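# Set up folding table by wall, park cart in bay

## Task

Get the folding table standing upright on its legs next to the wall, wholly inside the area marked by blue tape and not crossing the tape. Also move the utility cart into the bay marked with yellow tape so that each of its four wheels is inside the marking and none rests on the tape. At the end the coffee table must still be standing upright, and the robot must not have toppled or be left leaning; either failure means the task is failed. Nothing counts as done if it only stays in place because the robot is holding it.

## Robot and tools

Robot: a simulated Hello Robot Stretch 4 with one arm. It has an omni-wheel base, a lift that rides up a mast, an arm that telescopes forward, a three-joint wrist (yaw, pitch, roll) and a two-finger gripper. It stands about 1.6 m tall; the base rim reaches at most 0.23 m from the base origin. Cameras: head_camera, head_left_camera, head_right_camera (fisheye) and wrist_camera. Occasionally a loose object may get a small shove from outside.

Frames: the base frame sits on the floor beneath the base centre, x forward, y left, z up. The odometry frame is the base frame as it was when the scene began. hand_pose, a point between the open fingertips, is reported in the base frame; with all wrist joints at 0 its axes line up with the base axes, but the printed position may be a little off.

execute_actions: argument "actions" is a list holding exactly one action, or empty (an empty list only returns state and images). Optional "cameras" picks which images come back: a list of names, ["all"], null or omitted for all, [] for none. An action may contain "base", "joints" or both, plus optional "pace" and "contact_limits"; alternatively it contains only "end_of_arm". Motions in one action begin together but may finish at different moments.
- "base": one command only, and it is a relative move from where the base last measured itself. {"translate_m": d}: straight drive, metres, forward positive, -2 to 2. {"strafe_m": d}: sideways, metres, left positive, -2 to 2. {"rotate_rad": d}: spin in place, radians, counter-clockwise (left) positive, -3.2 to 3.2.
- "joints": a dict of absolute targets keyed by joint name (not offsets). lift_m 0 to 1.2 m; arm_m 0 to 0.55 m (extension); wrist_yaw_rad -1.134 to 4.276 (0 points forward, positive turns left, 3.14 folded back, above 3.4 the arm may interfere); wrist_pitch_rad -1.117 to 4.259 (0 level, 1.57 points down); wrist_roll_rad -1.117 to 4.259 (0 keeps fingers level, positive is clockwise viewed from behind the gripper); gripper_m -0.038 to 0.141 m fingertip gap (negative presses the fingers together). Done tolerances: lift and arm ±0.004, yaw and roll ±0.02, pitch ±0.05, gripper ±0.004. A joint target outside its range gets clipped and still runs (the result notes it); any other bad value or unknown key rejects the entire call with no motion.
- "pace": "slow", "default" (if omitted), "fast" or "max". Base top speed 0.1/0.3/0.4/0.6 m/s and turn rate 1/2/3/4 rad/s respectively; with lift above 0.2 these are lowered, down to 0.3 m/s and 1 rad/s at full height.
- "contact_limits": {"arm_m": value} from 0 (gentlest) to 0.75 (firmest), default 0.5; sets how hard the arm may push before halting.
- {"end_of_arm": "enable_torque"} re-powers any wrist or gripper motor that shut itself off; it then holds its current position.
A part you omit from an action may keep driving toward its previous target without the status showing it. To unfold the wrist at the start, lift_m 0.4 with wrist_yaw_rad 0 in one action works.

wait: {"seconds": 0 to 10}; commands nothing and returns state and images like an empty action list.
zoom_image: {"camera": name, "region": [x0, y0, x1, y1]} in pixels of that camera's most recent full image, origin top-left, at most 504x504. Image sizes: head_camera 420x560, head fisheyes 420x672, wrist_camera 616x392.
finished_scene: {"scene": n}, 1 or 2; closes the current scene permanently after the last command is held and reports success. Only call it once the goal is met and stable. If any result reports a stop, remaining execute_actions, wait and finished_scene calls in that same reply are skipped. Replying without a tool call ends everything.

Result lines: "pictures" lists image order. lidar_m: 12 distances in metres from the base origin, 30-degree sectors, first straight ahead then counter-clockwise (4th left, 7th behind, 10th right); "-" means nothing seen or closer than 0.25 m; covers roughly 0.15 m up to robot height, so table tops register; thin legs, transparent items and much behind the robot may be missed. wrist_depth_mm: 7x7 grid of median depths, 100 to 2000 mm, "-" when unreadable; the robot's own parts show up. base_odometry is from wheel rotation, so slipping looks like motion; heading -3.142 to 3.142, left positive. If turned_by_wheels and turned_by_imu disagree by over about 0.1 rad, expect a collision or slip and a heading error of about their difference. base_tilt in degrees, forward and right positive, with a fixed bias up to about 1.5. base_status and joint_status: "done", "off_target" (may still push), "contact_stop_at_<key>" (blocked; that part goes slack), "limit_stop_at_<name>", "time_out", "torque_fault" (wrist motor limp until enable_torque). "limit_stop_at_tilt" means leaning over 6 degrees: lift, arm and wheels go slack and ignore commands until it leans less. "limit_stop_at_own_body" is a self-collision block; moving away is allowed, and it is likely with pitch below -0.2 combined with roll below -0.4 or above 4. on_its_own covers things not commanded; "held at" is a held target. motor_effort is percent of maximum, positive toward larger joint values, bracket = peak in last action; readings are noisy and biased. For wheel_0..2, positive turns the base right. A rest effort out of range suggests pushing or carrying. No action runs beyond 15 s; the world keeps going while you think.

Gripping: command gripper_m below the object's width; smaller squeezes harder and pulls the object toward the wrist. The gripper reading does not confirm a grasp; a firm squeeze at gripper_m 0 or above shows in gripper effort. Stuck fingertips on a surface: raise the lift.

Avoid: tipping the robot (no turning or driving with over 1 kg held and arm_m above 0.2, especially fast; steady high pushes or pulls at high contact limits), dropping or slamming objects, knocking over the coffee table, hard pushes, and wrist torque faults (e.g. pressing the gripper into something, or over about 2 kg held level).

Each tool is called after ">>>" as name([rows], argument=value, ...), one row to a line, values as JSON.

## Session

>>> execute_actions(actions=[], cameras=["head_camera","head_left_camera"])

Scene clock: 0.00 s.
base_odometry: x=+0.000 y=+0.000 heading=+0.000 (m, m, rad; odometry frame)
turned_by_wheels: +0.000 (rad since the last result)
turned_by_imu: +0.000 (rad since the last result)
base_tilt: forward=-0.5 right=+0.1 (deg)
lidar_m: 1.82 1.69 1.05 0.69 0.64 0.67 0.85 0.79 0.81 1.03 1.43 1.41
base_status: not commanded
joint_positions: lift_m=+0.227 arm_m=+0.000 wrist_yaw_rad=+3.130 wrist_pitch_rad=-0.007 wrist_roll_rad=+0.010 gripper_m=+0.057
joint_status: not commanded
motor_effort: lift_m=+18 arm_m=-1 wrist_yaw_rad=-2 wrist_pitch_rad=-6 wrist_roll_rad=+0 gripper_m=-3 wheel_0=+0 wheel_1=+0 wheel_2=+0 (%)
hand_pose: x=-0.1165 y=+0.0909 z=+0.4074 quat_wxyz=(+0.006, +0.004, +0.005, +1.000) (m; base frame)
wrist_depth_mm: - 139 247 1138 904 723 603 / - 115 140 1118 917 715 603 / - 117 141 1138 917 715 609 / 143 142 217 1138 904 715 603 / 221 917 1008 1160 878 715 609 / 232 946 198 1138 195 699 597 / 235 931 976 120 854 668 609
pictures: head_camera, head_left_camera
Images, in order (width x height): head_camera 420x560, head_left_camera 420x672.

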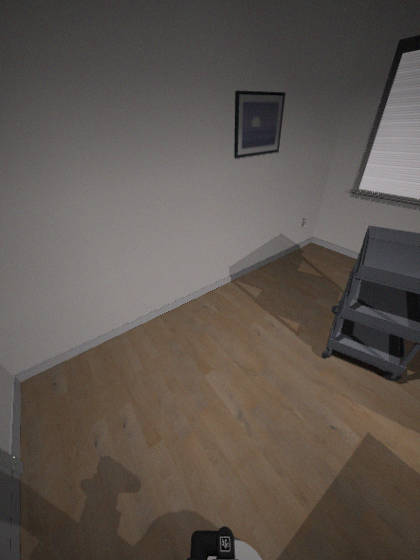

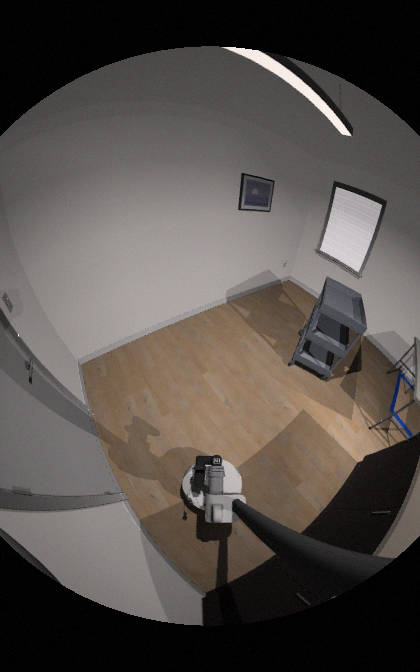

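>>> execute_actions([
  {"base":{"rotate_rad":-1.15}},
], cameras=[])

>>> execute_actions([
  {"base":{"translate_m":1.1}},
], cameras=["head_camera","head_left_camera"])

Scene clock: 4.93 s.
base_odometry: x=+0.000 y=+0.000 heading=-1.149 (m, m, rad; odometry frame)
turned_by_wheels: -1.149 (rad since the last result)
turned_by_imu: -1.171 (rad since the last result)
base_tilt: forward=-0.3 right=-0.1 (deg)
lidar_m: 1.47 1.39 1.93 1.68 1.20 0.73 0.63 0.66 0.80 0.81 0.80 0.94
base_status: done
joint_positions: lift_m=+0.227 arm_m=+0.000 wrist_yaw_rad=+3.130 wrist_pitch_rad=-0.007 wrist_roll_rad=+0.010 gripper_m=+0.057
joint_status: not commanded
motor_effort: lift_m=+18(18) arm_m=+0(1) wrist_yaw_rad=-2(1) wrist_pitch_rad=-7(6) wrist_roll_rad=+0(1) gripper_m=-2(2) wheel_0=+5(11) wheel_1=+5(8) wheel_2=+5(12) (%)
hand_pose: x=-0.1165 y=+0.0909 z=+0.4074 quat_wxyz=(+0.006, +0.004, +0.005, +1.000) (m; base frame)
wrist_depth_mm: - 139 247 809 831 878 904 / - 115 140 820 842 878 904 / - 117 141 820 842 878 917 / 143 141 216 820 854 878 917 / 220 778 798 820 854 891 917 / 233 768 198 809 195 891 931 / 234 759 798 121 866 891 931
pictures: none
No camera images: the call's "cameras" was empty. Leave "cameras" out to get every camera's image.

Scene clock: 10.10 s.
base_odometry: x=+0.451 y=-1.003 heading=-1.149 (m, m, rad; odometry frame)
turned_by_wheels: +0.000 (rad since the last result)
turned_by_imu: -0.001 (rad since the last result)
base_tilt: forward=-0.4 right=+0.1 (deg)
lidar_m: 1.15 0.48 0.46 0.67 1.93 1.95 1.74 1.11 0.66 0.56 0.57 0.68
base_status: done
joint_positions: lift_m=+0.227 arm_m=+0.000 wrist_yaw_rad=+3.130 wrist_pitch_rad=-0.007 wrist_roll_rad=+0.010 gripper_m=+0.057
joint_status: not commanded
motor_effort: lift_m=+18(18) arm_m=-1(1) wrist_yaw_rad=-2(2) wrist_pitch_rad=-6(7) wrist_roll_rad=-1(1) gripper_m=-1(2) wheel_0=+3(11) wheel_1=+4(9) wheel_2=-3(9) (%)
hand_pose: x=-0.1165 y=+0.0909 z=+0.4074 quat_wxyz=(+0.006, +0.004, +0.005, +1.000) (m; base frame)
wrist_depth_mm: - 139 247 1863 1983 - - / - 115 140 1921 1983 - - / - 116 141 1921 - - - / 143 142 216 1921 1983 - - / 220 1808 1808 1983 1983 - - / 232 1430 198 1430 195 1464 1464 / 232 917 991 120 991 891 1025
pictures: head_camera, head_left_camera
Images, in order (width x height): head_camera 420x560, head_left_camera 420x672.

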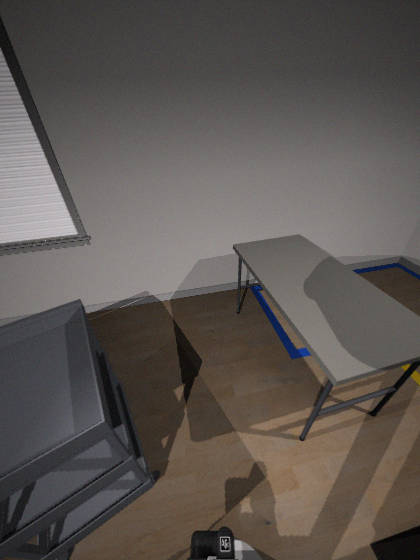

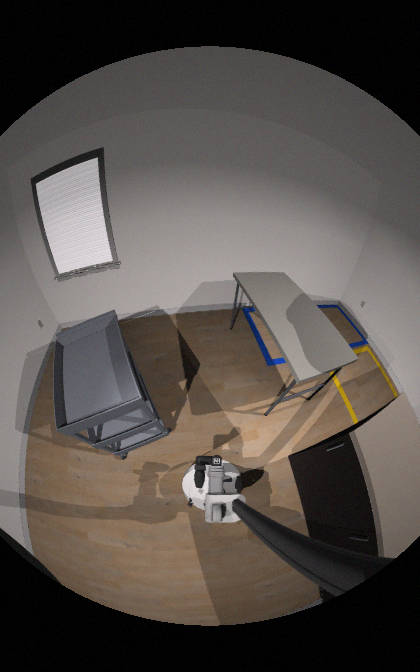

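>>> execute_actions([
  {"base":{"translate_m":0.75}},
], cameras=[])

>>> execute_actions([
  {"base":{"rotate_rad":-1.35}},
], cameras=["head_left_camera"])

>>> execute_actions([
  {"base":{"translate_m":1.5}},
], cameras=["head_left_camera"])

Scene clock: 18.50 s.
base_odometry: x=+0.758 y=-1.687 heading=-1.148 (m, m, rad; odometry frame)
turned_by_wheels: +0.001 (rad since the last result)
turned_by_imu: -0.001 (rad since the last result)
base_tilt: forward=-0.5 right=+0.0 (deg)
lidar_m: 0.79 1.25 1.48 0.50 0.46 0.49 2.47 0.79 0.42 0.35 0.36 0.42
base_status: done
joint_positions: lift_m=+0.227 arm_m=+0.000 wrist_yaw_rad=+3.130 wrist_pitch_rad=-0.007 wrist_roll_rad=+0.010 gripper_m=+0.057
joint_status: not commanded
motor_effort: lift_m=+18(18) arm_m=-1(0) wrist_yaw_rad=-2(2) wrist_pitch_rad=-8(6) wrist_roll_rad=+1(1) gripper_m=-2(3) wheel_0=+4(8) wheel_1=+5(7) wheel_2=-1(17) (%)
hand_pose: x=-0.1165 y=+0.0909 z=+0.4074 quat_wxyz=(+0.006, +0.004, +0.005, +1.000) (m; base frame)
wrist_depth_mm: - 139 246 - - - - / - 115 140 - - - - / - 117 141 - - - 445 / 143 142 216 - - - 462 / 221 1921 - - - - - / 232 1430 198 1430 195 1464 1366 / 233 917 991 121 991 891 569
pictures: none
No camera images: the call's "cameras" was empty. Leave "cameras" out to get every camera's image.

Scene clock: 20.43 s.
base_odometry: x=+0.758 y=-1.687 heading=-2.497 (m, m, rad; odometry frame)
turned_by_wheels: -1.349 (rad since the last result)
turned_by_imu: -1.373 (rad since the last result)
base_tilt: forward=-0.4 right=+0.1 (deg)
lidar_m: 0.35 0.37 0.50 1.22 1.30 0.59 0.46 0.47 2.53 1.59 0.79 0.38
base_status: done
joint_positions: lift_m=+0.227 arm_m=+0.000 wrist_yaw_rad=+3.130 wrist_pitch_rad=-0.007 wrist_roll_rad=+0.010 gripper_m=+0.057
joint_status: not commanded
motor_effort: lift_m=+18(18) arm_m=-1(0) wrist_yaw_rad=-1(1) wrist_pitch_rad=-7(8) wrist_roll_rad=+1(1) gripper_m=-2(2) wheel_0=+5(10) wheel_1=+5(9) wheel_2=+6(10) (%)
hand_pose: x=-0.1165 y=+0.0909 z=+0.4074 quat_wxyz=(+0.006, +0.004, +0.005, +1.000) (m; base frame)
wrist_depth_mm: - 139 247 741 741 - 1863 / - 114 140 1138 - - 1863 / - 117 141 1138 - - 1863 / 143 141 216 - - - 1808 / 220 - - - - - 1808 / 233 917 198 976 195 1464 1499 / 234 574 621 120 891 891 1008
pictures: head_left_camera
Images, in order (width x height): head_left_camera 420x672.

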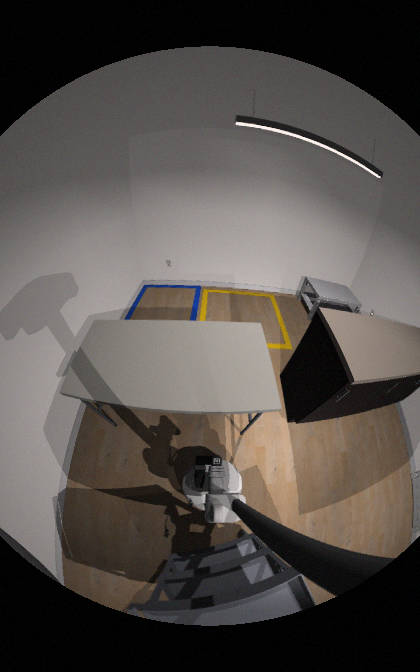

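Scene clock: 26.93 s.
base_odometry: x=-0.440 y=-2.589 heading=-2.496 (m, m, rad; odometry frame)
turned_by_wheels: +0.000 (rad since the last result)
turned_by_imu: -0.001 (rad since the last result)
base_tilt: forward=-0.4 right=-0.1 (deg)
lidar_m: 0.25 0.25 0.25 0.25 0.25 0.25 1.91 0.98 0.83 1.72 0.25 0.25
base_status: done
joint_positions: lift_m=+0.227 arm_m=+0.000 wrist_yaw_rad=+3.130 wrist_pitch_rad=-0.007 wrist_roll_rad=+0.010 gripper_m=+0.057
joint_status: not commanded
motor_effort: lift_m=+18(18) arm_m=-1(1) wrist_yaw_rad=-1(1) wrist_pitch_rad=-6(7) wrist_roll_rad=+1(0) gripper_m=-1(2) wheel_0=+4(6) wheel_1=+4(12) wheel_2=-3(17) (%)
hand_pose: x=-0.1165 y=+0.0909 z=+0.4074 quat_wxyz=(+0.006, +0.004, +0.005, +1.000) (m; base frame)
wrist_depth_mm: - 139 246 - - 621 574 / - 115 140 - - - 1618 / - 117 141 - - - 1708 / 143 141 217 - - - 1708 / 221 - - - - - 1756 / 232 1397 198 1430 195 1464 1464 / 234 931 1008 120 991 891 1008
pictures: head_left_camera
Images, in order (width x height): head_left_camera 420x672.

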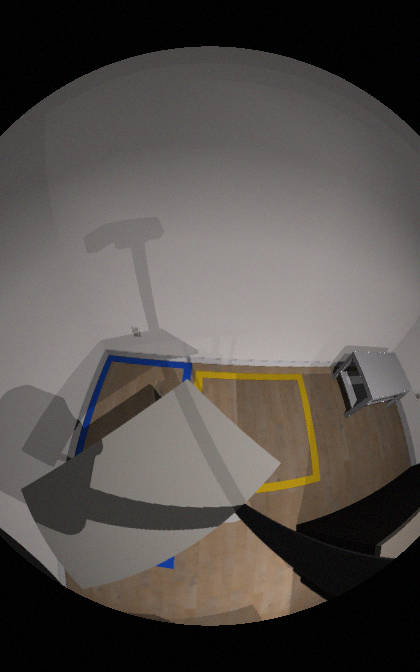

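Turn diagonally and keep pushing.

>>> execute_actions([
  {"base":{"translate_m":-0.15}},
], cameras=[])

>>> execute_actions([
  {"base":{"rotate_rad":0.8}},
], cameras=[])

>>> execute_actions([
  {"base":{"translate_m":0.8}},
], cameras=["head_left_camera"])

>>> execute_actions([
  {"base":{"translate_m":-0.7}},
], cameras=[])

>>> execute_actions([
  {"base":{"rotate_rad":0.7}},
], cameras=["head_camera","head_left_camera"])

Scene clock: 35.27 s.
base_odometry: x=-0.320 y=-2.499 heading=-2.497 (m, m, rad; odometry frame)
turned_by_wheels: +0.000 (rad since the last result)
turned_by_imu: -0.002 (rad since the last result)
base_tilt: forward=-0.5 right=-0.1 (deg)
lidar_m: 0.25 0.25 0.25 0.25 0.25 0.39 1.76 0.97 0.74 1.22 1.52 0.25
base_status: done
joint_positions: lift_m=+0.227 arm_m=+0.000 wrist_yaw_rad=+3.130 wrist_pitch_rad=-0.007 wrist_roll_rad=+0.010 gripper_m=+0.057
joint_status: not commanded
motor_effort: lift_m=+18(18) arm_m=+0(1) wrist_yaw_rad=-1(1) wrist_pitch_rad=-7(7) wrist_roll_rad=+0(0) gripper_m=-1(1) wheel_0=-3(9) wheel_1=-4(6) wheel_2=+2(13) (%)
hand_pose: x=-0.1165 y=+0.0909 z=+0.4074 quat_wxyz=(+0.006, +0.004, +0.005, +1.000) (m; base frame)
wrist_depth_mm: - 139 247 - - - 1808 / - 115 140 - - - 1863 / - 117 141 - - - 1808 / 143 142 216 - - - 1756 / 220 - - - - - 1863 / 233 1430 198 1397 194 1464 1464 / 233 917 991 120 991 891 1025
pictures: none
No camera images: the call's "cameras" was empty. Leave "cameras" out to get every camera's image.

Scene clock: 36.80 s.
base_odometry: x=-0.320 y=-2.499 heading=-1.697 (m, m, rad; odometry frame)
turned_by_wheels: +0.799 (rad since the last result)
turned_by_imu: +0.813 (rad since the last result)
base_tilt: forward=-0.4 right=+0.0 (deg)
lidar_m: 0.25 0.25 0.25 0.25 1.86 1.80 0.78 0.74 1.50 0.25 0.25 0.25
base_status: done
joint_positions: lift_m=+0.227 arm_m=+0.000 wrist_yaw_rad=+3.130 wrist_pitch_rad=-0.007 wrist_roll_rad=+0.010 gripper_m=+0.057
joint_status: not commanded
motor_effort: lift_m=+18(18) arm_m=-1(1) wrist_yaw_rad=-1(2) wrist_pitch_rad=-6(7) wrist_roll_rad=-1(1) gripper_m=-3(2) wheel_0=-3(9) wheel_1=-3(10) wheel_2=-3(13) (%)
hand_pose: x=-0.1165 y=+0.0909 z=+0.4074 quat_wxyz=(+0.006, +0.004, +0.005, +1.000) (m; base frame)
wrist_depth_mm: - 140 247 - - - - / - 115 140 1118 - - - / - 117 141 1138 - - - / 143 141 217 1138 - - - / 220 1060 917 1118 - - 1921 / 233 1060 199 1138 195 1464 1537 / 233 946 931 120 991 891 991
pictures: none
No camera images: the call's "cameras" was empty. Leave "cameras" out to get every camera's image.

Scene clock: 40.93 s.
base_odometry: x=-0.421 y=-3.292 heading=-1.697 (m, m, rad; odometry frame)
turned_by_wheels: +0.000 (rad since the last result)
turned_by_imu: -0.002 (rad since the last result)
base_tilt: forward=-0.4 right=+0.1 (deg)
lidar_m: 0.25 0.25 0.25 0.25 0.25 0.26 1.53 1.80 1.43 0.27 0.25 0.25
base_status: done
joint_positions: lift_m=+0.227 arm_m=+0.000 wrist_yaw_rad=+3.129 wrist_pitch_rad=-0.007 wrist_roll_rad=+0.010 gripper_m=+0.057
joint_status: not commanded
motor_effort: lift_m=+18(18) arm_m=-1(1) wrist_yaw_rad=-1(1) wrist_pitch_rad=-6(7) wrist_roll_rad=-1(0) gripper_m=-2(2) wheel_0=+3(3) wheel_1=+5(10) wheel_2=-6(17) (%)
hand_pose: x=-0.1165 y=+0.0909 z=+0.4074 quat_wxyz=(+0.006, +0.004, +0.005, +1.000) (m; base frame)
wrist_depth_mm: - 140 247 - - - - / - 115 140 - - - - / - 117 141 1921 - - - / 143 141 217 1863 - - - / 220 - 1808 1983 - - - / 231 1430 198 1430 195 1499 1464 / 232 931 991 120 991 891 1008
pictures: head_left_camera
Images, in order (width x height): head_left_camera 420x672.

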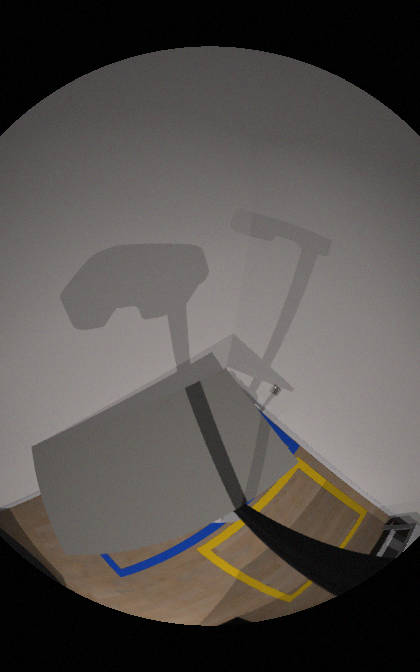

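Scene clock: 44.77 s.
base_odometry: x=-0.333 y=-2.598 heading=-1.697 (m, m, rad; odometry frame)
turned_by_wheels: +0.000 (rad since the last result)
turned_by_imu: -0.002 (rad since the last result)
base_tilt: forward=-0.3 right=+0.2 (deg)
lidar_m: 0.50 0.47 0.48 0.67 1.98 1.88 0.85 0.84 1.56 1.40 1.21 0.71
base_status: done
joint_positions: lift_m=+0.227 arm_m=+0.000 wrist_yaw_rad=+3.129 wrist_pitch_rad=-0.007 wrist_roll_rad=+0.010 gripper_m=+0.057
joint_status: not commanded
motor_effort: lift_m=+18(18) arm_m=-1(1) wrist_yaw_rad=-1(1) wrist_pitch_rad=-7(6) wrist_roll_rad=+1(1) gripper_m=-3(2) wheel_0=-2(9) wheel_1=-3(9) wheel_2=+3(11) (%)
hand_pose: x=-0.1165 y=+0.0909 z=+0.4074 quat_wxyz=(+0.006, +0.004, +0.005, +1.000) (m; base frame)
wrist_depth_mm: - 140 248 - - - - / - 115 140 1205 - - - / - 116 141 1229 - - - / 143 141 217 1229 - - - / 220 1281 991 1205 - - 1983 / 231 1229 199 1229 195 1464 1464 / 233 931 976 120 991 904 1025
pictures: none
No camera images: the call's "cameras" was empty. Leave "cameras" out to get every camera's image.

Scene clock: 46.23 s.
base_odometry: x=-0.333 y=-2.598 heading=-0.998 (m, m, rad; odometry frame)
turned_by_wheels: +0.699 (rad since the last result)
turned_by_imu: +0.711 (rad since the last result)
base_tilt: forward=-0.3 right=+0.0 (deg)
lidar_m: 0.47 0.55 1.57 1.90 1.14 0.86 1.23 1.56 1.30 1.22 0.59 0.49
base_status: done
joint_positions: lift_m=+0.227 arm_m=+0.000 wrist_yaw_rad=+3.129 wrist_pitch_rad=-0.007 wrist_roll_rad=+0.010 gripper_m=+0.057
joint_status: not commanded
motor_effort: lift_m=+18(18) arm_m=+0(0) wrist_yaw_rad=-1(2) wrist_pitch_rad=-7(6) wrist_roll_rad=+0(1) gripper_m=-2(3) wheel_0=-4(12) wheel_1=-5(11) wheel_2=-5(5) (%)
hand_pose: x=-0.1165 y=+0.0909 z=+0.4074 quat_wxyz=(+0.006, +0.004, +0.005, +1.000) (m; base frame)
wrist_depth_mm: - 139 248 - - 891 891 / - 115 140 - 1182 891 904 / - 117 141 - 1182 891 904 / 143 141 216 - 1160 904 917 / 220 1756 - - 1025 904 904 / 232 1464 198 1430 195 904 917 / 233 917 991 120 917 904 904
pictures: head_camera, head_left_camera
Images, in order (width x height): head_camera 420x560, head_left_camera 420x672.

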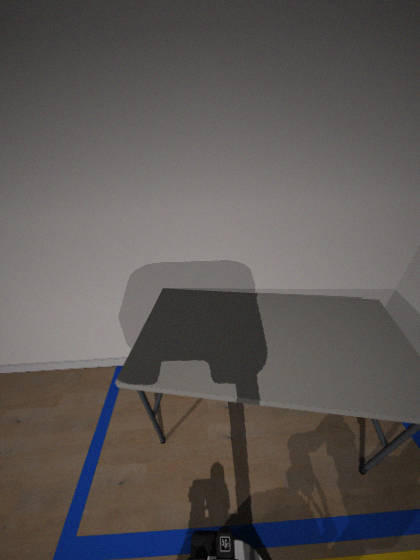

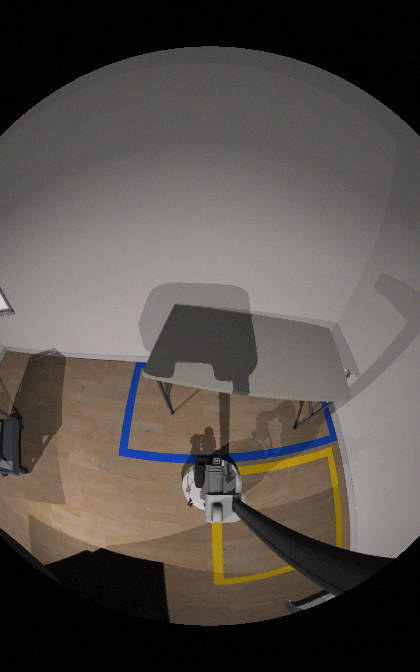

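>>> execute_actions([
  {"base":{"translate_m":-0.15},"joints":{"lift_m":0.4,"wrist_yaw_rad":0,"gripper_m":0.14}},
], cameras=[])

>>> execute_actions([
  {"base":{"strafe_m":0.38}},
], cameras=["wrist_camera"])

Scene clock: 55.10 s.
base_odometry: x=-0.414 y=-2.472 heading=-0.999 (m, m, rad; odometry frame)
turned_by_wheels: +0.000 (rad since the last result)
turned_by_imu: -0.002 (rad since the last result)
base_tilt: forward=-0.5 right=+0.1 (deg)
lidar_m: 0.62 0.69 1.76 1.84 0.95 0.70 1.21 1.42 1.31 1.23 0.79 0.64
base_status: done
joint_positions: lift_m=+0.400 arm_m=+0.000 wrist_yaw_rad=+0.001 wrist_pitch_rad=-0.007 wrist_roll_rad=+0.010 gripper_m=+0.140
joint_status: all done
motor_effort: lift_m=+20(21) arm_m=-1(1) wrist_yaw_rad=-3(8) wrist_pitch_rad=-7(7) wrist_roll_rad=-1(1) gripper_m=-1(2) wheel_0=-3(8) wheel_1=-3(9) wheel_2=+2(16) (%)
hand_pose: x=+0.4594 y=-0.0873 z=+0.5801 quat_wxyz=(+1.000, +0.005, -0.004, +0.000) (m; base frame)
wrist_depth_mm: 1098 1098 1078 1078 1078 1098 1078 / 1098 1098 1078 1098 392 379 366 / 621 621 603 591 580 574 574 / 1098 1118 1118 1098 1118 1098 1118 / 1098 1098 1118 1098 1098 1118 1118 / 1098 1118 1118 1118 1118 199 1118 / 676 1098 1118 127 1138 1118 1118
pictures: none
No camera images: the call's "cameras" was empty. Leave "cameras" out to get every camera's image.

Scene clock: 57.70 s.
base_odometry: x=-0.095 y=-2.266 heading=-0.999 (m, m, rad; odometry frame)
turned_by_wheels: +0.000 (rad since the last result)
turned_by_imu: +0.001 (rad since the last result)
base_tilt: forward=-0.4 right=+0.0 (deg)
lidar_m: 0.66 1.32 1.75 1.45 1.73 0.63 0.63 1.60 1.71 1.60 0.89 0.69
base_status: done
joint_positions: lift_m=+0.400 arm_m=+0.000 wrist_yaw_rad=+0.000 wrist_pitch_rad=-0.007 wrist_roll_rad=+0.010 gripper_m=+0.140
joint_status: not commanded
motor_effort: lift_m=+19(20) arm_m=-1(1) wrist_yaw_rad=-3(3) wrist_pitch_rad=-7(7) wrist_roll_rad=+0(1) gripper_m=+2(2) wheel_0=-2(10) wheel_1=+3(13) wheel_2=+0(5) (%)
hand_pose: x=+0.4594 y=-0.0874 z=+0.5802 quat_wxyz=(+1.000, +0.005, -0.004, +0.000) (m; base frame)
wrist_depth_mm: 1078 1078 1078 1078 1060 1078 1078 / 1078 1078 1078 1078 1098 1078 1098 / 1060 1060 1078 517 580 569 574 / 1078 1078 1078 1098 1098 1098 1118 / 1078 1098 1078 1078 1078 1078 1098 / 1098 1078 1098 931 1098 199 1098 / 1078 1098 1118 127 1118 1118 1098
pictures: wrist_camera
Images, in order (width x height): wrist_camera 616x392.

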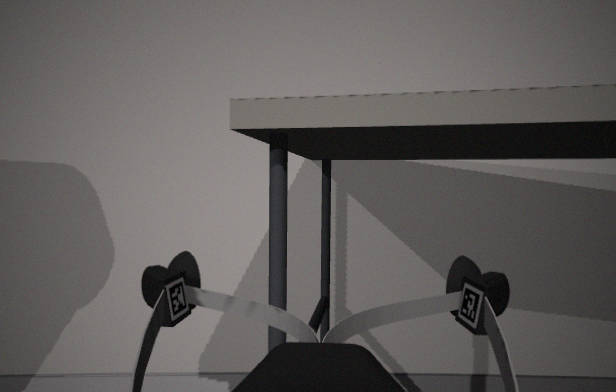

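>>> execute_actions([
  {"base":{"strafe_m":0.05},"joints":{"arm_m":0.32}},
], cameras=[])

>>> execute_actions([
  {"joints":{"gripper_m":-0.03}},
], cameras=[])

>>> execute_actions([
  {"joints":{"arm_m":0.18},"pace":"slow"},
], cameras=[])

>>> execute_actions([
  {"joints":{"gripper_m":0.14}},
], cameras=[])

>>> execute_actions([
  {"joints":{"arm_m":0,"lift_m":0.5},"base":{"translate_m":-0.1}},
], cameras=["head_left_camera"])

>>> execute_actions([
  {"base":{"rotate_rad":1.55}},
], cameras=[])

>>> execute_actions([
  {"base":{"translate_m":0.8}},
], cameras=["head_camera","wrist_camera"])

Scene clock: 66.27 s.
base_odometry: x=-0.053 y=-2.239 heading=-0.999 (m, m, rad; odometry frame)
turned_by_wheels: +0.000 (rad since the last result)
turned_by_imu: -0.002 (rad since the last result)
base_tilt: forward=-0.5 right=+0.0 (deg)
lidar_m: 0.68 1.31 1.76 1.40 1.55 0.65 0.63 1.64 1.76 1.66 0.88 0.68
base_status: done
joint_positions: lift_m=+0.400 arm_m=+0.319 wrist_yaw_rad=+0.000 wrist_pitch_rad=-0.007 wrist_roll_rad=+0.010 gripper_m=+0.140
joint_status: all done
motor_effort: lift_m=+19(19) arm_m=+6(8) wrist_yaw_rad=-2(2) wrist_pitch_rad=-8(7) wrist_roll_rad=+1(0) gripper_m=+0(0) wheel_0=-3(9) wheel_1=+1(11) wheel_2=+0(3) (%)
hand_pose: x=+0.7783 y=-0.0874 z=+0.5802 quat_wxyz=(+1.000, +0.005, -0.004, +0.000) (m; base frame)
wrist_depth_mm: 750 750 171 170 169 169 170 / 741 759 750 190 264 263 263 / 759 759 759 192 591 591 580 / 759 759 759 195 759 750 768 / 750 759 768 196 778 768 768 / 768 759 759 189 759 199 768 / 759 768 778 127 778 768 768
pictures: none
No camera images: the call's "cameras" was empty. Leave "cameras" out to get every camera's image.

Scene clock: 68.83 s.
base_odometry: x=-0.053 y=-2.239 heading=-0.999 (m, m, rad; odometry frame)
turned_by_wheels: +0.000 (rad since the last result)
turned_by_imu: -0.001 (rad since the last result)
base_tilt: forward=-0.4 right=-0.1 (deg)
lidar_m: 0.67 1.31 1.72 1.41 1.56 0.65 0.63 1.66 1.77 1.65 0.87 0.67
base_status: not commanded
joint_positions: lift_m=+0.400 arm_m=+0.319 wrist_yaw_rad=+0.006 wrist_pitch_rad=-0.007 wrist_roll_rad=+0.010 gripper_m=-0.030
joint_status: all done
on_its_own: wrist_yaw_rad is at rest, and its effort (-19) is outside its rest range (-13 to +13)
motor_effort: lift_m=+19(19) arm_m=+4(7) wrist_yaw_rad=-19(25) wrist_pitch_rad=-7(7) wrist_roll_rad=-1(1) gripper_m=-14(14) wheel_0=-2(3) wheel_1=+1(1) wheel_2=+0(0) (%)
hand_pose: x=+0.7791 y=-0.0856 z=+0.5802 quat_wxyz=(+1.000, +0.005, -0.004, +0.003) (m; base frame)
wrist_depth_mm: 750 750 171 170 169 169 170 / 741 750 759 176 263 263 263 / 750 750 759 176 591 591 580 / 759 759 759 177 768 759 750 / 768 768 768 177 759 768 768 / 768 768 183 177 183 768 759 / 768 768 768 127 768 768 768
pictures: none
No camera images: the call's "cameras" was empty. Leave "cameras" out to get every camera's image.

Scene clock: 71.50 s.
base_odometry: x=-0.053 y=-2.239 heading=-0.999 (m, m, rad; odometry frame)
turned_by_wheels: +0.000 (rad since the last result)
turned_by_imu: -0.001 (rad since the last result)
base_tilt: forward=-0.3 right=+0.0 (deg)
lidar_m: 0.52 1.31 1.74 1.39 1.55 0.65 0.64 1.65 1.77 1.65 0.75 0.57
base_status: not commanded
joint_positions: lift_m=+0.400 arm_m=+0.182 wrist_yaw_rad=+0.001 wrist_pitch_rad=-0.007 wrist_roll_rad=+0.010 gripper_m=-0.030
joint_status: all done
motor_effort: lift_m=+19(19) arm_m=-9(9) wrist_yaw_rad=-4(19) wrist_pitch_rad=-7(8) wrist_roll_rad=+1(1) gripper_m=-15(17) wheel_0=-2(1) wheel_1=+1(1) wheel_2=+0(0) (%)
hand_pose: x=+0.6410 y=-0.0872 z=+0.5801 quat_wxyz=(+1.000, +0.005, -0.004, +0.000) (m; base frame)
wrist_depth_mm: 878 878 198 169 169 169 169 / 891 891 891 175 263 262 262 / 891 891 904 175 591 591 591 / 891 904 878 176 904 891 891 / 904 904 904 178 904 904 917 / 904 904 183 177 183 904 904 / 904 917 917 128 904 917 917
pictures: none
No camera images: the call's "cameras" was empty. Leave "cameras" out to get every camera's image.

Scene clock: 74.07 s.
base_odometry: x=-0.053 y=-2.239 heading=-0.999 (m, m, rad; odometry frame)
turned_by_wheels: +0.000 (rad since the last result)
turned_by_imu: -0.001 (rad since the last result)
base_tilt: forward=-0.4 right=+0.1 (deg)
lidar_m: 0.53 1.31 1.73 1.38 1.55 0.67 0.63 1.64 1.76 1.66 0.76 0.56
base_status: not commanded
joint_positions: lift_m=+0.400 arm_m=+0.181 wrist_yaw_rad=-0.001 wrist_pitch_rad=-0.007 wrist_roll_rad=+0.010 gripper_m=+0.140
joint_status: all done
motor_effort: lift_m=+19(19) arm_m=-6(9) wrist_yaw_rad=+0(1) wrist_pitch_rad=-7(7) wrist_roll_rad=+0(0) gripper_m=+0(12) wheel_0=-2(2) wheel_1=+1(1) wheel_2=+0(0) (%)
hand_pose: x=+0.6405 y=-0.0876 z=+0.5801 quat_wxyz=(+1.000, +0.005, -0.004, +0.000) (m; base frame)
wrist_depth_mm: 878 878 198 169 168 169 169 / 878 891 891 176 262 262 263 / 891 891 891 176 597 585 580 / 891 891 891 177 891 904 904 / 904 904 904 178 917 904 904 / 904 904 891 175 904 198 917 / 891 904 917 127 904 917 917
pictures: none
No camera images: the call's "cameras" was empty. Leave "cameras" out to get every camera's image.

Scene clock: 75.70 s.
base_odometry: x=-0.107 y=-2.155 heading=-0.999 (m, m, rad; odometry frame)
turned_by_wheels: +0.000 (rad since the last result)
turned_by_imu: -0.001 (rad since the last result)
base_tilt: forward=-0.3 right=+0.0 (deg)
lidar_m: 0.61 1.41 1.88 1.36 3.15 0.56 0.53 1.60 1.69 1.65 0.88 0.65
base_status: done
joint_positions: lift_m=+0.500 arm_m=+0.001 wrist_yaw_rad=+0.000 wrist_pitch_rad=-0.007 wrist_roll_rad=+0.010 gripper_m=+0.140
joint_status: all done
motor_effort: lift_m=+20(21) arm_m=-6(7) wrist_yaw_rad=-2(0) wrist_pitch_rad=-7(8) wrist_roll_rad=-1(1) gripper_m=+1(0) wheel_0=-4(9) wheel_1=-4(7) wheel_2=+4(16) (%)
hand_pose: x=+0.4605 y=-0.0875 z=+0.6801 quat_wxyz=(+1.000, +0.005, -0.004, +0.000) (m; base frame)
wrist_depth_mm: 1160 1160 1160 1182 1182 1182 1182 / 1138 1160 1160 1160 1182 1160 1182 / 1182 1160 1138 1182 1205 1182 1182 / 1160 1182 1182 418 415 407 402 / 1182 1182 1205 1182 1182 1205 1205 / 1182 1205 1182 466 1205 198 1205 / 1182 1182 1182 127 1229 1182 1205
pictures: head_left_camera
Images, in order (width x height): head_left_camera 420x672.

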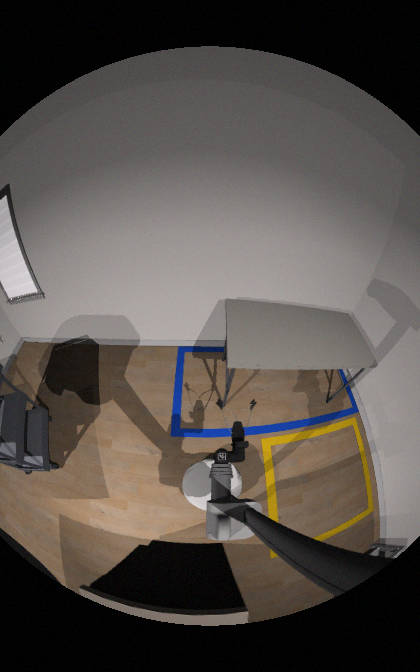

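Scene clock: 77.73 s.
base_odometry: x=-0.107 y=-2.155 heading=+0.550 (m, m, rad; odometry frame)
turned_by_wheels: +1.549 (rad since the last result)
turned_by_imu: +1.576 (rad since the last result)
base_tilt: forward=-0.5 right=+0.1 (deg)
lidar_m: 1.36 3.12 0.55 0.51 1.60 1.66 1.67 0.92 0.67 0.63 1.40 1.84
base_status: done
joint_positions: lift_m=+0.500 arm_m=+0.001 wrist_yaw_rad=+0.000 wrist_pitch_rad=-0.007 wrist_roll_rad=+0.010 gripper_m=+0.140
joint_status: not commanded
motor_effort: lift_m=+19(20) arm_m=-7(7) wrist_yaw_rad=-2(2) wrist_pitch_rad=-7(7) wrist_roll_rad=+1(0) gripper_m=+2(1) wheel_0=-2(9) wheel_1=-3(11) wheel_2=-4(14) (%)
hand_pose: x=+0.4605 y=-0.0874 z=+0.6802 quat_wxyz=(+1.000, +0.005, -0.004, +0.000) (m; base frame)
wrist_depth_mm: - - - - - - 1808 / - - - - - - 1808 / - - - - - - 1863 / - - - - - - 1808 / - - 1205 1397 - - 1808 / - - 1182 1756 1921 199 1808 / 1537 1576 1397 127 1576 1499 1576
pictures: none
No camera images: the call's "cameras" was empty. Leave "cameras" out to get every camera's image.

Scene clock: 81.87 s.
base_odometry: x=+0.575 y=-1.737 heading=+0.551 (m, m, rad; odometry frame)
turned_by_wheels: +0.000 (rad since the last result)
turned_by_imu: -0.001 (rad since the last result)
base_tilt: forward=-0.5 right=-0.1 (deg)
lidar_m: 0.61 0.61 2.52 1.50 0.65 0.79 2.47 1.03 1.20 1.30 1.34 0.83
base_status: done
joint_positions: lift_m=+0.500 arm_m=+0.001 wrist_yaw_rad=+0.000 wrist_pitch_rad=-0.007 wrist_roll_rad=+0.010 gripper_m=+0.140
joint_status: not commanded
motor_effort: lift_m=+19(19) arm_m=-6(7) wrist_yaw_rad=-2(2) wrist_pitch_rad=-7(6) wrist_roll_rad=+0(0) gripper_m=+1(1) wheel_0=+3(5) wheel_1=+4(9) wheel_2=-2(12) (%)
hand_pose: x=+0.4605 y=-0.0874 z=+0.6802 quat_wxyz=(+1.000, +0.005, -0.004, +0.000) (m; base frame)
wrist_depth_mm: - 1983 - - - - 1708 / 382 413 459 - - - 1661 / 389 421 452 500 549 - 1661 / - - - - - - 1661 / - - - - - - 1756 / 723 741 676 809 574 199 1756 / 525 433 462 127 559 1499 1576
pictures: head_camera, wrist_camera
Images, in order (width x height): head_camera 420x560, wrist_camera 616x392.

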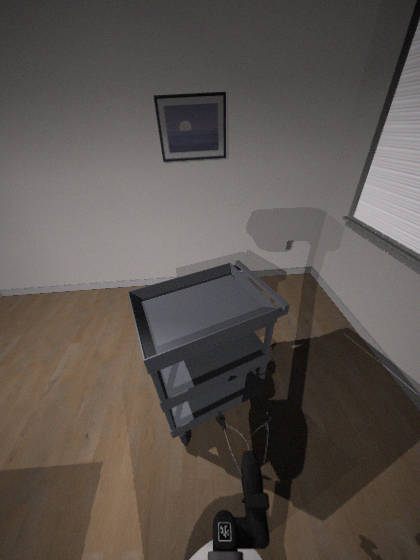

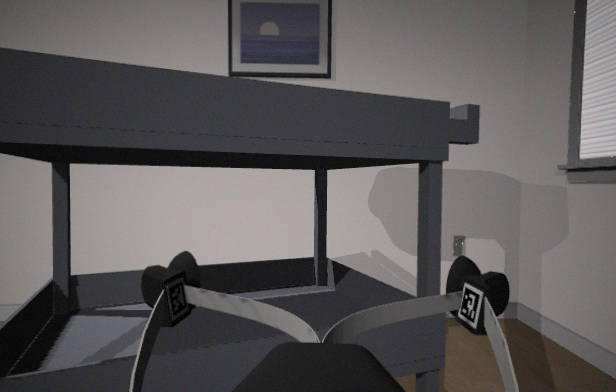

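>>> execute_actions([
  {"base":{"strafe_m":-0.18}},
], cameras=[])

>>> execute_actions([
  {"joints":{"arm_m":0.39}},
], cameras=["wrist_camera"])

>>> execute_actions([
  {"joints":{"gripper_m":-0.02}},
], cameras=[])

>>> execute_actions([
  {"joints":{"arm_m":0.19},"base":{"strafe_m":0.25},"pace":"slow"},
], cameras=[])

>>> execute_actions([
  {"base":{"translate_m":-1.1}},
], cameras=["head_left_camera"])

Scene clock: 90.87 s.
base_odometry: x=+0.669 y=-1.890 heading=+0.551 (m, m, rad; odometry frame)
turned_by_wheels: +0.000 (rad since the last result)
turned_by_imu: -0.002 (rad since the last result)
base_tilt: forward=-0.3 right=-0.1 (deg)
lidar_m: 0.69 0.68 2.75 1.45 0.82 1.02 1.91 0.94 1.18 1.12 1.17 1.54
base_status: done
joint_positions: lift_m=+0.500 arm_m=+0.001 wrist_yaw_rad=+0.000 wrist_pitch_rad=-0.007 wrist_roll_rad=+0.010 gripper_m=+0.140
joint_status: not commanded
motor_effort: lift_m=+19(19) arm_m=-6(6) wrist_yaw_rad=-2(2) wrist_pitch_rad=-7(8) wrist_roll_rad=+0(1) gripper_m=+2(1) wheel_0=+2(11) wheel_1=-3(12) wheel_2=+0(10) (%)
hand_pose: x=+0.4605 y=-0.0874 z=+0.6802 quat_wxyz=(+1.000, +0.005, -0.004, +0.000) (m; base frame)
wrist_depth_mm: - - - - - - 1464 / 449 496 - - - - 1499 / 452 488 530 585 - - 1464 / - - - - - - 1464 / - - 1008 - - 1983 1499 / 798 732 525 597 1983 198 1464 / 459 484 535 127 1576 1499 1430
pictures: none
No camera images: the call's "cameras" was empty. Leave "cameras" out to get every camera's image.

Scene clock: 93.13 s.
base_odometry: x=+0.669 y=-1.890 heading=+0.551 (m, m, rad; odometry frame)
turned_by_wheels: +0.000 (rad since the last result)
turned_by_imu: -0.001 (rad since the last result)
base_tilt: forward=-0.4 right=+0.2 (deg)
lidar_m: 0.70 0.68 2.73 1.47 0.80 1.03 1.85 0.94 1.17 1.10 1.17 1.51
base_status: not commanded
joint_positions: lift_m=+0.500 arm_m=+0.389 wrist_yaw_rad=+0.000 wrist_pitch_rad=-0.007 wrist_roll_rad=+0.010 gripper_m=+0.140
joint_status: all done
motor_effort: lift_m=+19(19) arm_m=+6(7) wrist_yaw_rad=-2(1) wrist_pitch_rad=-6(7) wrist_roll_rad=+1(1) gripper_m=+0(0) wheel_0=+1(2) wheel_1=-3(3) wheel_2=+0(0) (%)
hand_pose: x=+0.8482 y=-0.0874 z=+0.6802 quat_wxyz=(+1.000, +0.005, -0.004, +0.000) (m; base frame)
wrist_depth_mm: 150 161 175 191 211 1708 1397 / 154 165 177 192 1708 1708 1430 / 364 353 343 203 1708 1708 1430 / 1708 1708 1708 204 1708 1708 1464 / 1661 1661 1756 205 1756 1708 1464 / 1708 574 597 204 1708 198 1430 / 525 549 544 127 1537 1499 1397
pictures: wrist_camera
Images, in order (width x height): wrist_camera 616x392.

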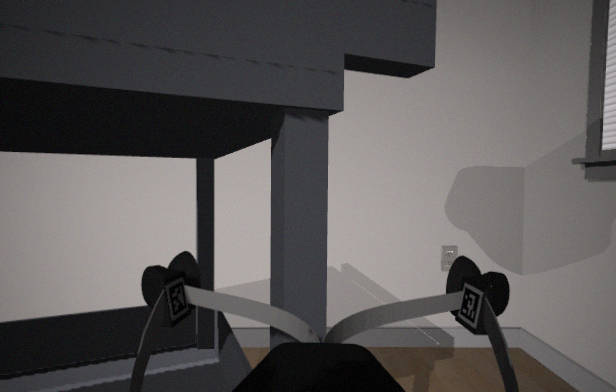

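Scene clock: 95.63 s.
base_odometry: x=+0.669 y=-1.890 heading=+0.551 (m, m, rad; odometry frame)
turned_by_wheels: +0.000 (rad since the last result)
turned_by_imu: +0.000 (rad since the last result)
base_tilt: forward=-0.5 right=+0.1 (deg)
lidar_m: 0.67 0.66 2.73 1.38 0.81 1.04 1.84 0.95 1.18 1.11 1.17 1.50
base_status: not commanded
joint_positions: lift_m=+0.500 arm_m=+0.389 wrist_yaw_rad=+0.007 wrist_pitch_rad=-0.007 wrist_roll_rad=+0.010 gripper_m=-0.020
joint_status: all done
on_its_own: wrist_yaw_rad is at rest, and its effort (-21) is outside its rest range (-13 to +13)
motor_effort: lift_m=+19(19) arm_m=+6(6) wrist_yaw_rad=-21(34) wrist_pitch_rad=-6(7) wrist_roll_rad=+0(1) gripper_m=-15(15) wheel_0=+4(4) wheel_1=-1(3) wheel_2=+2(2) (%)
hand_pose: x=+0.8490 y=-0.0854 z=+0.6802 quat_wxyz=(+1.000, +0.005, -0.004, +0.004) (m; base frame)
wrist_depth_mm: 137 147 158 172 190 1661 1430 / 154 153 163 175 1708 1708 1499 / 362 351 343 187 1661 1708 1464 / 1661 1661 1708 189 1708 1708 1464 / 1661 1661 1661 190 1708 1708 1430 / 1661 1661 184 190 185 1661 1430 / 517 488 544 130 1537 1397 1397
pictures: none
No camera images: the call's "cameras" was empty. Leave "cameras" out to get every camera's image.

Scene clock: 99.30 s.
base_odometry: x=+0.539 y=-1.677 heading=+0.551 (m, m, rad; odometry frame)
turned_by_wheels: +0.000 (rad since the last result)
turned_by_imu: -0.003 (rad since the last result)
base_tilt: forward=-0.5 right=+0.2 (deg)
lidar_m: 0.56 0.62 2.49 1.54 0.58 0.70 2.47 1.06 1.16 1.35 1.42 0.57
base_status: done
joint_positions: lift_m=+0.500 arm_m=+0.191 wrist_yaw_rad=-0.005 wrist_pitch_rad=-0.007 wrist_roll_rad=+0.010 gripper_m=-0.020
joint_status: all done
motor_effort: lift_m=+19(19) arm_m=-5(9) wrist_yaw_rad=+12(24) wrist_pitch_rad=-7(6) wrist_roll_rad=-1(0) gripper_m=-9(16) wheel_0=-7(17) wheel_1=+3(10) wheel_2=+0(2) (%)
hand_pose: x=+0.6499 y=-0.0888 z=+0.6801 quat_wxyz=(+1.000, +0.005, -0.004, -0.002) (m; base frame)
wrist_depth_mm: 168 162 156 151 155 293 1756 / 171 165 159 153 392 1808 1808 / 362 351 342 159 1863 1921 1756 / 1808 1863 1921 159 1921 1921 1708 / 1808 1863 1863 160 1921 1921 1756 / 668 668 634 161 181 1863 1756 / 554 544 517 121 1576 1430 1618
pictures: none
No camera images: the call's "cameras" was empty. Leave "cameras" out to get every camera's image.

Scene clock: 104.43 s.
base_odometry: x=-0.399 y=-2.253 heading=+0.550 (m, m, rad; odometry frame)
turned_by_wheels: -0.001 (rad since the last result)
turned_by_imu: +0.000 (rad since the last result)
base_tilt: forward=-0.4 right=+0.1 (deg)
lidar_m: 0.52 0.70 0.49 0.68 1.35 1.50 1.37 1.02 0.72 0.70 0.72 0.56
base_status: done
joint_positions: lift_m=+0.500 arm_m=+0.191 wrist_yaw_rad=-0.002 wrist_pitch_rad=-0.007 wrist_roll_rad=+0.010 gripper_m=-0.020
joint_status: not commanded
motor_effort: lift_m=+19(19) arm_m=-5(5) wrist_yaw_rad=+3(41) wrist_pitch_rad=-8(12) wrist_roll_rad=+1(0) gripper_m=-11(14) wheel_0=-4(11) wheel_1=-4(10) wheel_2=+1(25) (%)
hand_pose: x=+0.6502 y=-0.0879 z=+0.6802 quat_wxyz=(+1.000, +0.005, -0.004, -0.001) (m; base frame)
wrist_depth_mm: - - 283 163 176 202 231 / - - 286 165 179 204 234 / - - 377 172 325 320 320 / - - - 173 - - 1921 / - - - 175 - - 1863 / - - 185 173 184 654 1921 / 1576 1464 521 126 559 496 504
pictures: head_left_camera
Images, in order (width x height): head_left_camera 420x672.

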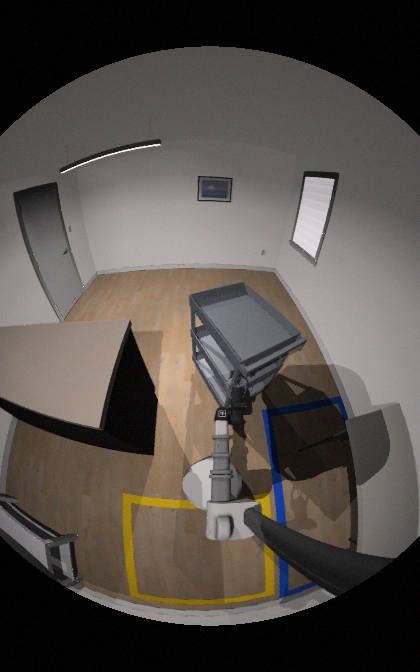

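>>> execute_actions([
  {"base":{"translate_m":-1.0}},
], cameras=[])

>>> execute_actions([
  {"base":{"strafe_m":0.5},"pace":"slow"},
], cameras=["head_left_camera"])

>>> execute_actions([
  {"base":{"rotate_rad":-0.8},"pace":"slow"},
], cameras=["head_left_camera"])

Scene clock: 112.87 s.
base_odometry: x=-1.251 y=-2.775 heading=+0.550 (m, m, rad; odometry frame)
turned_by_wheels: -0.001 (rad since the last result)
turned_by_imu: -0.006 (rad since the last result)
base_tilt: forward=-0.5 right=+0.0 (deg)
lidar_m: 0.53 1.27 1.61 1.02 0.64 0.40 0.38 0.39 0.52 0.72 0.75 0.54
base_status: done
joint_positions: lift_m=+0.500 arm_m=+0.191 wrist_yaw_rad=-0.003 wrist_pitch_rad=-0.007 wrist_roll_rad=+0.010 gripper_m=-0.020
joint_status: not commanded
motor_effort: lift_m=+19(19) arm_m=-5(5) wrist_yaw_rad=+6(7) wrist_pitch_rad=-8(8) wrist_roll_rad=+0(2) gripper_m=-11(13) wheel_0=-6(12) wheel_1=-5(13) wheel_2=+3(17) (%)
hand_pose: x=+0.6501 y=-0.0882 z=+0.6802 quat_wxyz=(+1.000, +0.005, -0.004, -0.001) (m; base frame)
wrist_depth_mm: - - - 164 164 164 164 / - - - 165 165 165 165 / 798 1160 - 172 324 324 320 / 798 1160 - 173 - - 1983 / 809 1182 - 174 - - 1983 / 809 1182 1863 175 185 778 699 / 809 1025 1464 121 554 496 564
pictures: none
No camera images: the call's "cameras" was empty. Leave "cameras" out to get every camera's image.

Scene clock: 119.00 s.
base_odometry: x=-1.512 y=-2.349 heading=+0.549 (m, m, rad; odometry frame)
turned_by_wheels: +0.000 (rad since the last result)
turned_by_imu: -0.004 (rad since the last result)
base_tilt: forward=-0.4 right=+0.0 (deg)
lidar_m: 0.45 1.18 0.60 0.54 0.56 0.45 0.42 0.41 0.53 1.20 0.34 0.34
base_status: done
joint_positions: lift_m=+0.500 arm_m=+0.191 wrist_yaw_rad=-0.004 wrist_pitch_rad=-0.007 wrist_roll_rad=+0.010 gripper_m=-0.020
joint_status: not commanded
motor_effort: lift_m=+19(19) arm_m=-5(6) wrist_yaw_rad=+10(22) wrist_pitch_rad=-7(8) wrist_roll_rad=+1(2) gripper_m=-10(11) wheel_0=-6(18) wheel_1=+5(9) wheel_2=+0(4) (%)
hand_pose: x=+0.6500 y=-0.0886 z=+0.6802 quat_wxyz=(+1.000, +0.005, -0.004, -0.002) (m; base frame)
wrist_depth_mm: - - - 156 121 106 - / - - - 165 145 144 154 / 759 759 768 172 - - 322 / 759 750 768 173 - - - / 759 768 778 173 - - - / 759 768 184 174 181 - - / 759 768 778 138 1537 1366 1576
pictures: head_left_camera
Images, in order (width x height): head_left_camera 420x672.

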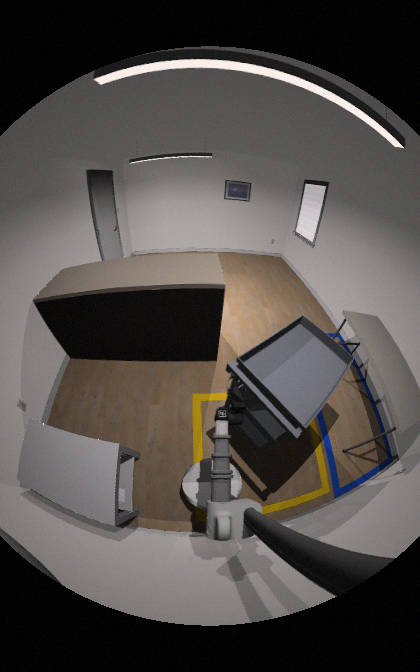

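Scene clock: 121.27 s.
base_odometry: x=-1.512 y=-2.349 heading=-0.250 (m, m, rad; odometry frame)
turned_by_wheels: -0.800 (rad since the last result)
turned_by_imu: -0.812 (rad since the last result)
base_tilt: forward=-0.5 right=-0.2 (deg)
lidar_m: 0.50 1.16 1.16 1.30 0.56 0.54 0.52 0.41 0.41 0.45 0.75 0.53
base_status: done
joint_positions: lift_m=+0.500 arm_m=+0.191 wrist_yaw_rad=-0.002 wrist_pitch_rad=-0.007 wrist_roll_rad=+0.010 gripper_m=-0.020
joint_status: not commanded
motor_effort: lift_m=+19(19) arm_m=-3(5) wrist_yaw_rad=+3(80) wrist_pitch_rad=-8(8) wrist_roll_rad=+0(1) gripper_m=-10(13) wheel_0=-2(28) wheel_1=+2(15) wheel_2=+2(25) (%)
hand_pose: x=+0.6498 y=-0.0879 z=+0.6801 quat_wxyz=(+1.000, +0.005, -0.004, -0.001) (m; base frame)
wrist_depth_mm: - - - 156 161 167 173 / - - - 162 163 169 175 / - - - 165 327 325 320 / - - - 166 1756 1499 1366 / - - - 167 1863 1576 1430 / - - 496 167 183 741 1366 / 1537 1464 1430 129 559 492 530
pictures: head_left_camera
Images, in order (width x height): head_left_camera 420x672.

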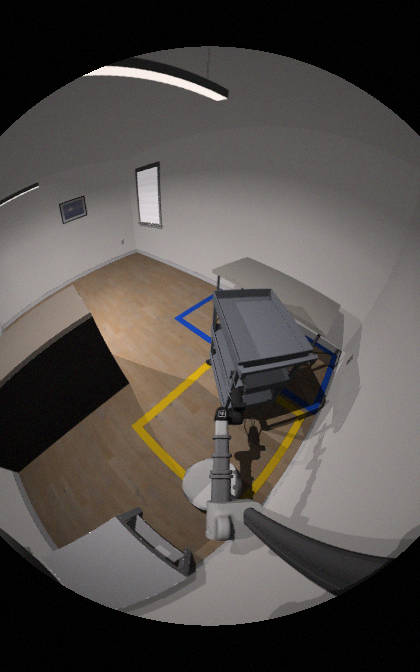

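>>> execute_actions([
  {"base":{"strafe_m":0.45},"joints":{"arm_m":0.0},"pace":"slow"},
], cameras=["head_left_camera"])

>>> execute_actions([
  {"base":{"translate_m":-0.2},"pace":"slow"},
], cameras=["head_left_camera"])

Scene clock: 131.13 s.
base_odometry: x=-1.401 y=-1.913 heading=-0.251 (m, m, rad; odometry frame)
turned_by_wheels: +0.000 (rad since the last result)
turned_by_imu: -0.004 (rad since the last result)
base_tilt: forward=-0.5 right=+0.2 (deg)
lidar_m: 0.32 0.82 0.81 0.89 1.40 0.31 0.32 0.50 0.74 0.86 0.32 0.31
base_status: done
joint_positions: lift_m=+0.500 arm_m=+0.001 wrist_yaw_rad=-0.004 wrist_pitch_rad=-0.007 wrist_roll_rad=+0.010 gripper_m=-0.020
joint_status: all done
motor_effort: lift_m=+19(19) arm_m=-6(12) wrist_yaw_rad=+11(19) wrist_pitch_rad=-6(8) wrist_roll_rad=+1(2) gripper_m=-8(13) wheel_0=-7(13) wheel_1=+3(7) wheel_2=+1(4) (%)
hand_pose: x=+0.4600 y=-0.0886 z=+0.6802 quat_wxyz=(+1.000, +0.005, -0.004, -0.002) (m; base frame)
wrist_depth_mm: - - - 158 144 129 121 / - - - 165 150 140 148 / - - - 172 312 312 309 / - - - 173 - 1921 1708 / - - - 174 - 1983 1808 / 1921 - 1921 171 181 676 647 / 1366 1464 1430 120 1499 496 574
pictures: head_left_camera
Images, in order (width x height): head_left_camera 420x672.

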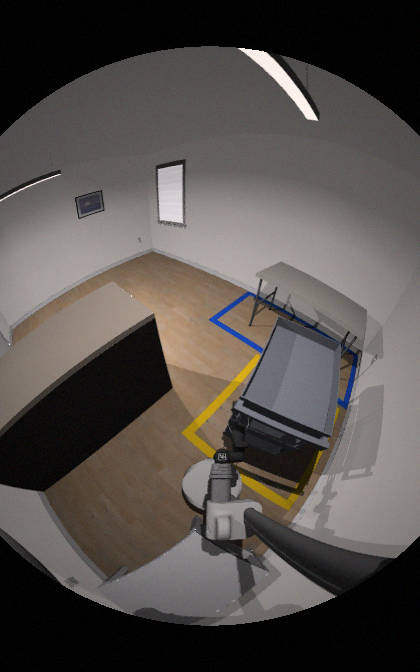

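Scene clock: 134.40 s.
base_odometry: x=-1.594 y=-1.863 heading=-0.251 (m, m, rad; odometry frame)
turned_by_wheels: +0.000 (rad since the last result)
turned_by_imu: -0.001 (rad since the last result)
base_tilt: forward=-0.4 right=+0.0 (deg)
lidar_m: 0.30 0.95 0.94 1.04 1.25 0.25 0.25 0.35 0.63 0.70 0.38 0.31
base_status: done
joint_positions: lift_m=+0.500 arm_m=+0.001 wrist_yaw_rad=+0.004 wrist_pitch_rad=-0.007 wrist_roll_rad=+0.010 gripper_m=-0.020
joint_status: not commanded
on_its_own: wrist_yaw_rad is at rest, and its effort (-15) is outside its rest range (-13 to +13)
motor_effort: lift_m=+19(19) arm_m=-6(6) wrist_yaw_rad=-15(19) wrist_pitch_rad=-7(6) wrist_roll_rad=+0(2) gripper_m=-9(11) wheel_0=-10(11) wheel_1=-10(12) wheel_2=+14(19) (%)
hand_pose: x=+0.4608 y=-0.0862 z=+0.6802 quat_wxyz=(+1.000, +0.005, -0.004, +0.002) (m; base frame)
wrist_depth_mm: - - - 156 147 137 131 / - - - 162 151 140 140 / 750 - - 169 312 310 310 / 759 - - 170 - - 1863 / 750 - - 171 - - 1921 / 750 - 185 171 184 691 661 / 759 842 1537 122 525 504 569
pictures: head_left_camera
Images, in order (width x height): head_left_camera 420x672.

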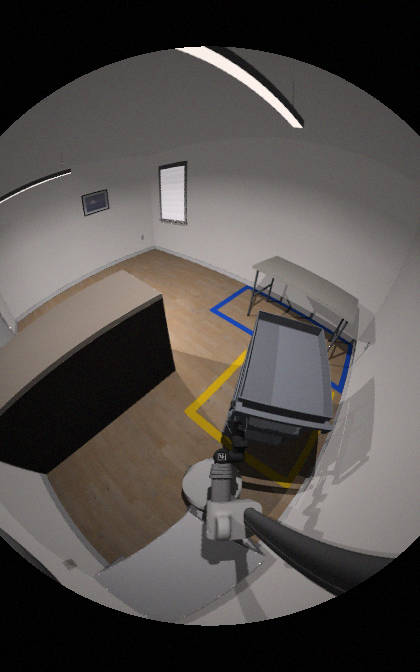

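>>> execute_actions([
  {"base":{"strafe_m":0.2},"pace":"slow"},
], cameras=[])

>>> execute_actions([
  {"joints":{"gripper_m":0.14}},
], cameras=[])

>>> execute_actions([
  {"base":{"translate_m":-0.17},"pace":"slow"},
], cameras=[])

>>> execute_actions([
  {"base":{"strafe_m":0.3}},
], cameras=[])

>>> execute_actions([
  {"base":{"rotate_rad":-0.6}},
], cameras=["head_camera","head_left_camera"])

Scene clock: 143.87 s.
base_odometry: x=-1.544 y=-1.670 heading=-0.251 (m, m, rad; odometry frame)
turned_by_wheels: +0.000 (rad since the last result)
turned_by_imu: -0.002 (rad since the last result)
base_tilt: forward=-0.5 right=-0.1 (deg)
lidar_m: 0.33 0.79 0.79 0.87 1.12 0.32 0.27 0.31 0.79 0.88 0.32 0.30
base_status: done
joint_positions: lift_m=+0.500 arm_m=+0.001 wrist_yaw_rad=-0.005 wrist_pitch_rad=-0.007 wrist_roll_rad=+0.010 gripper_m=-0.020
joint_status: not commanded
on_its_own: wrist_yaw_rad is at rest, and its effort (+14) is outside its rest range (-13 to +13)
motor_effort: lift_m=+19(19) arm_m=-6(6) wrist_yaw_rad=+14(26) wrist_pitch_rad=-6(7) wrist_roll_rad=+1(2) gripper_m=-9(10) wheel_0=-9(23) wheel_1=+6(14) wheel_2=+5(18) (%)
hand_pose: x=+0.4599 y=-0.0890 z=+0.6802 quat_wxyz=(+1.000, +0.005, -0.004, -0.003) (m; base frame)
wrist_depth_mm: - - - 158 142 126 117 / 634 - - 165 148 140 149 / 621 723 - 173 314 312 310 / 621 723 - 174 - - 1983 / 627 723 - 174 - - - / 634 732 820 175 181 661 640 / 634 707 1464 120 1576 430 569
pictures: none
No camera images: the call's "cameras" was empty. Leave "cameras" out to get every camera's image.

Scene clock: 146.37 s.
base_odometry: x=-1.544 y=-1.670 heading=-0.251 (m, m, rad; odometry frame)
turned_by_wheels: +0.000 (rad since the last result)
turned_by_imu: -0.001 (rad since the last result)
base_tilt: forward=-0.5 right=+0.3 (deg)
lidar_m: 0.32 0.79 0.79 0.88 1.09 0.32 0.26 0.32 0.76 0.87 0.31 0.30
base_status: not commanded
joint_positions: lift_m=+0.500 arm_m=+0.001 wrist_yaw_rad=-0.001 wrist_pitch_rad=-0.007 wrist_roll_rad=+0.010 gripper_m=+0.140
joint_status: all done
motor_effort: lift_m=+19(19) arm_m=-5(6) wrist_yaw_rad=+0(15) wrist_pitch_rad=-8(7) wrist_roll_rad=+1(0) gripper_m=+0(7) wheel_0=-8(10) wheel_1=+6(6) wheel_2=+5(5) (%)
hand_pose: x=+0.4603 y=-0.0876 z=+0.6802 quat_wxyz=(+1.000, +0.005, -0.004, +0.000) (m; base frame)
wrist_depth_mm: - - - 160 144 126 118 / 627 - - 167 150 140 148 / 621 715 - 175 312 312 310 / 621 723 - 176 - 1708 1983 / 621 707 - 177 - 1756 1983 / 627 699 831 174 1921 199 647 / 627 715 1430 127 1537 504 569
pictures: none
No camera images: the call's "cameras" was empty. Leave "cameras" out to get every camera's image.

Scene clock: 148.90 s.
base_odometry: x=-1.678 y=-1.634 heading=-0.227 (m, m, rad; odometry frame)
turned_by_wheels: +0.024 (rad since the last result)
turned_by_imu: +0.019 (rad since the last result)
base_tilt: forward=-0.4 right=+0.1 (deg)
lidar_m: 0.45 0.88 0.86 0.96 0.99 0.43 0.31 0.29 0.71 0.81 0.41 0.39
base_status: translate_m contact_stop (by the wheels' count: -0.139 of -0.170)
joint_positions: lift_m=+0.500 arm_m=+0.001 wrist_yaw_rad=+0.000 wrist_pitch_rad=-0.007 wrist_roll_rad=+0.010 gripper_m=+0.140
joint_status: not commanded
on_its_own: the wheels are slack since a contact_stop
motor_effort: lift_m=+19(19) arm_m=-5(5) wrist_yaw_rad=-2(7) wrist_pitch_rad=-6(8) wrist_roll_rad=+1(2) gripper_m=+1(1) wheel_0=+0(22) wheel_1=+0(32) wheel_2=+0(36) (%)
hand_pose: x=+0.4603 y=-0.0874 z=+0.6802 quat_wxyz=(+1.000, +0.005, -0.004, +0.000) (m; base frame)
wrist_depth_mm: - - - 245 257 229 209 / 723 - - 274 263 231 209 / 676 778 931 - 309 312 307 / 676 798 946 - - - - / 683 778 960 - - - - / 691 759 904 1863 544 199 707 / 691 788 960 127 500 535 574
pictures: none
No camera images: the call's "cameras" was empty. Leave "cameras" out to get every camera's image.

not run: a stop came earlier in this reply.

not run: a stop came earlier in this reply.


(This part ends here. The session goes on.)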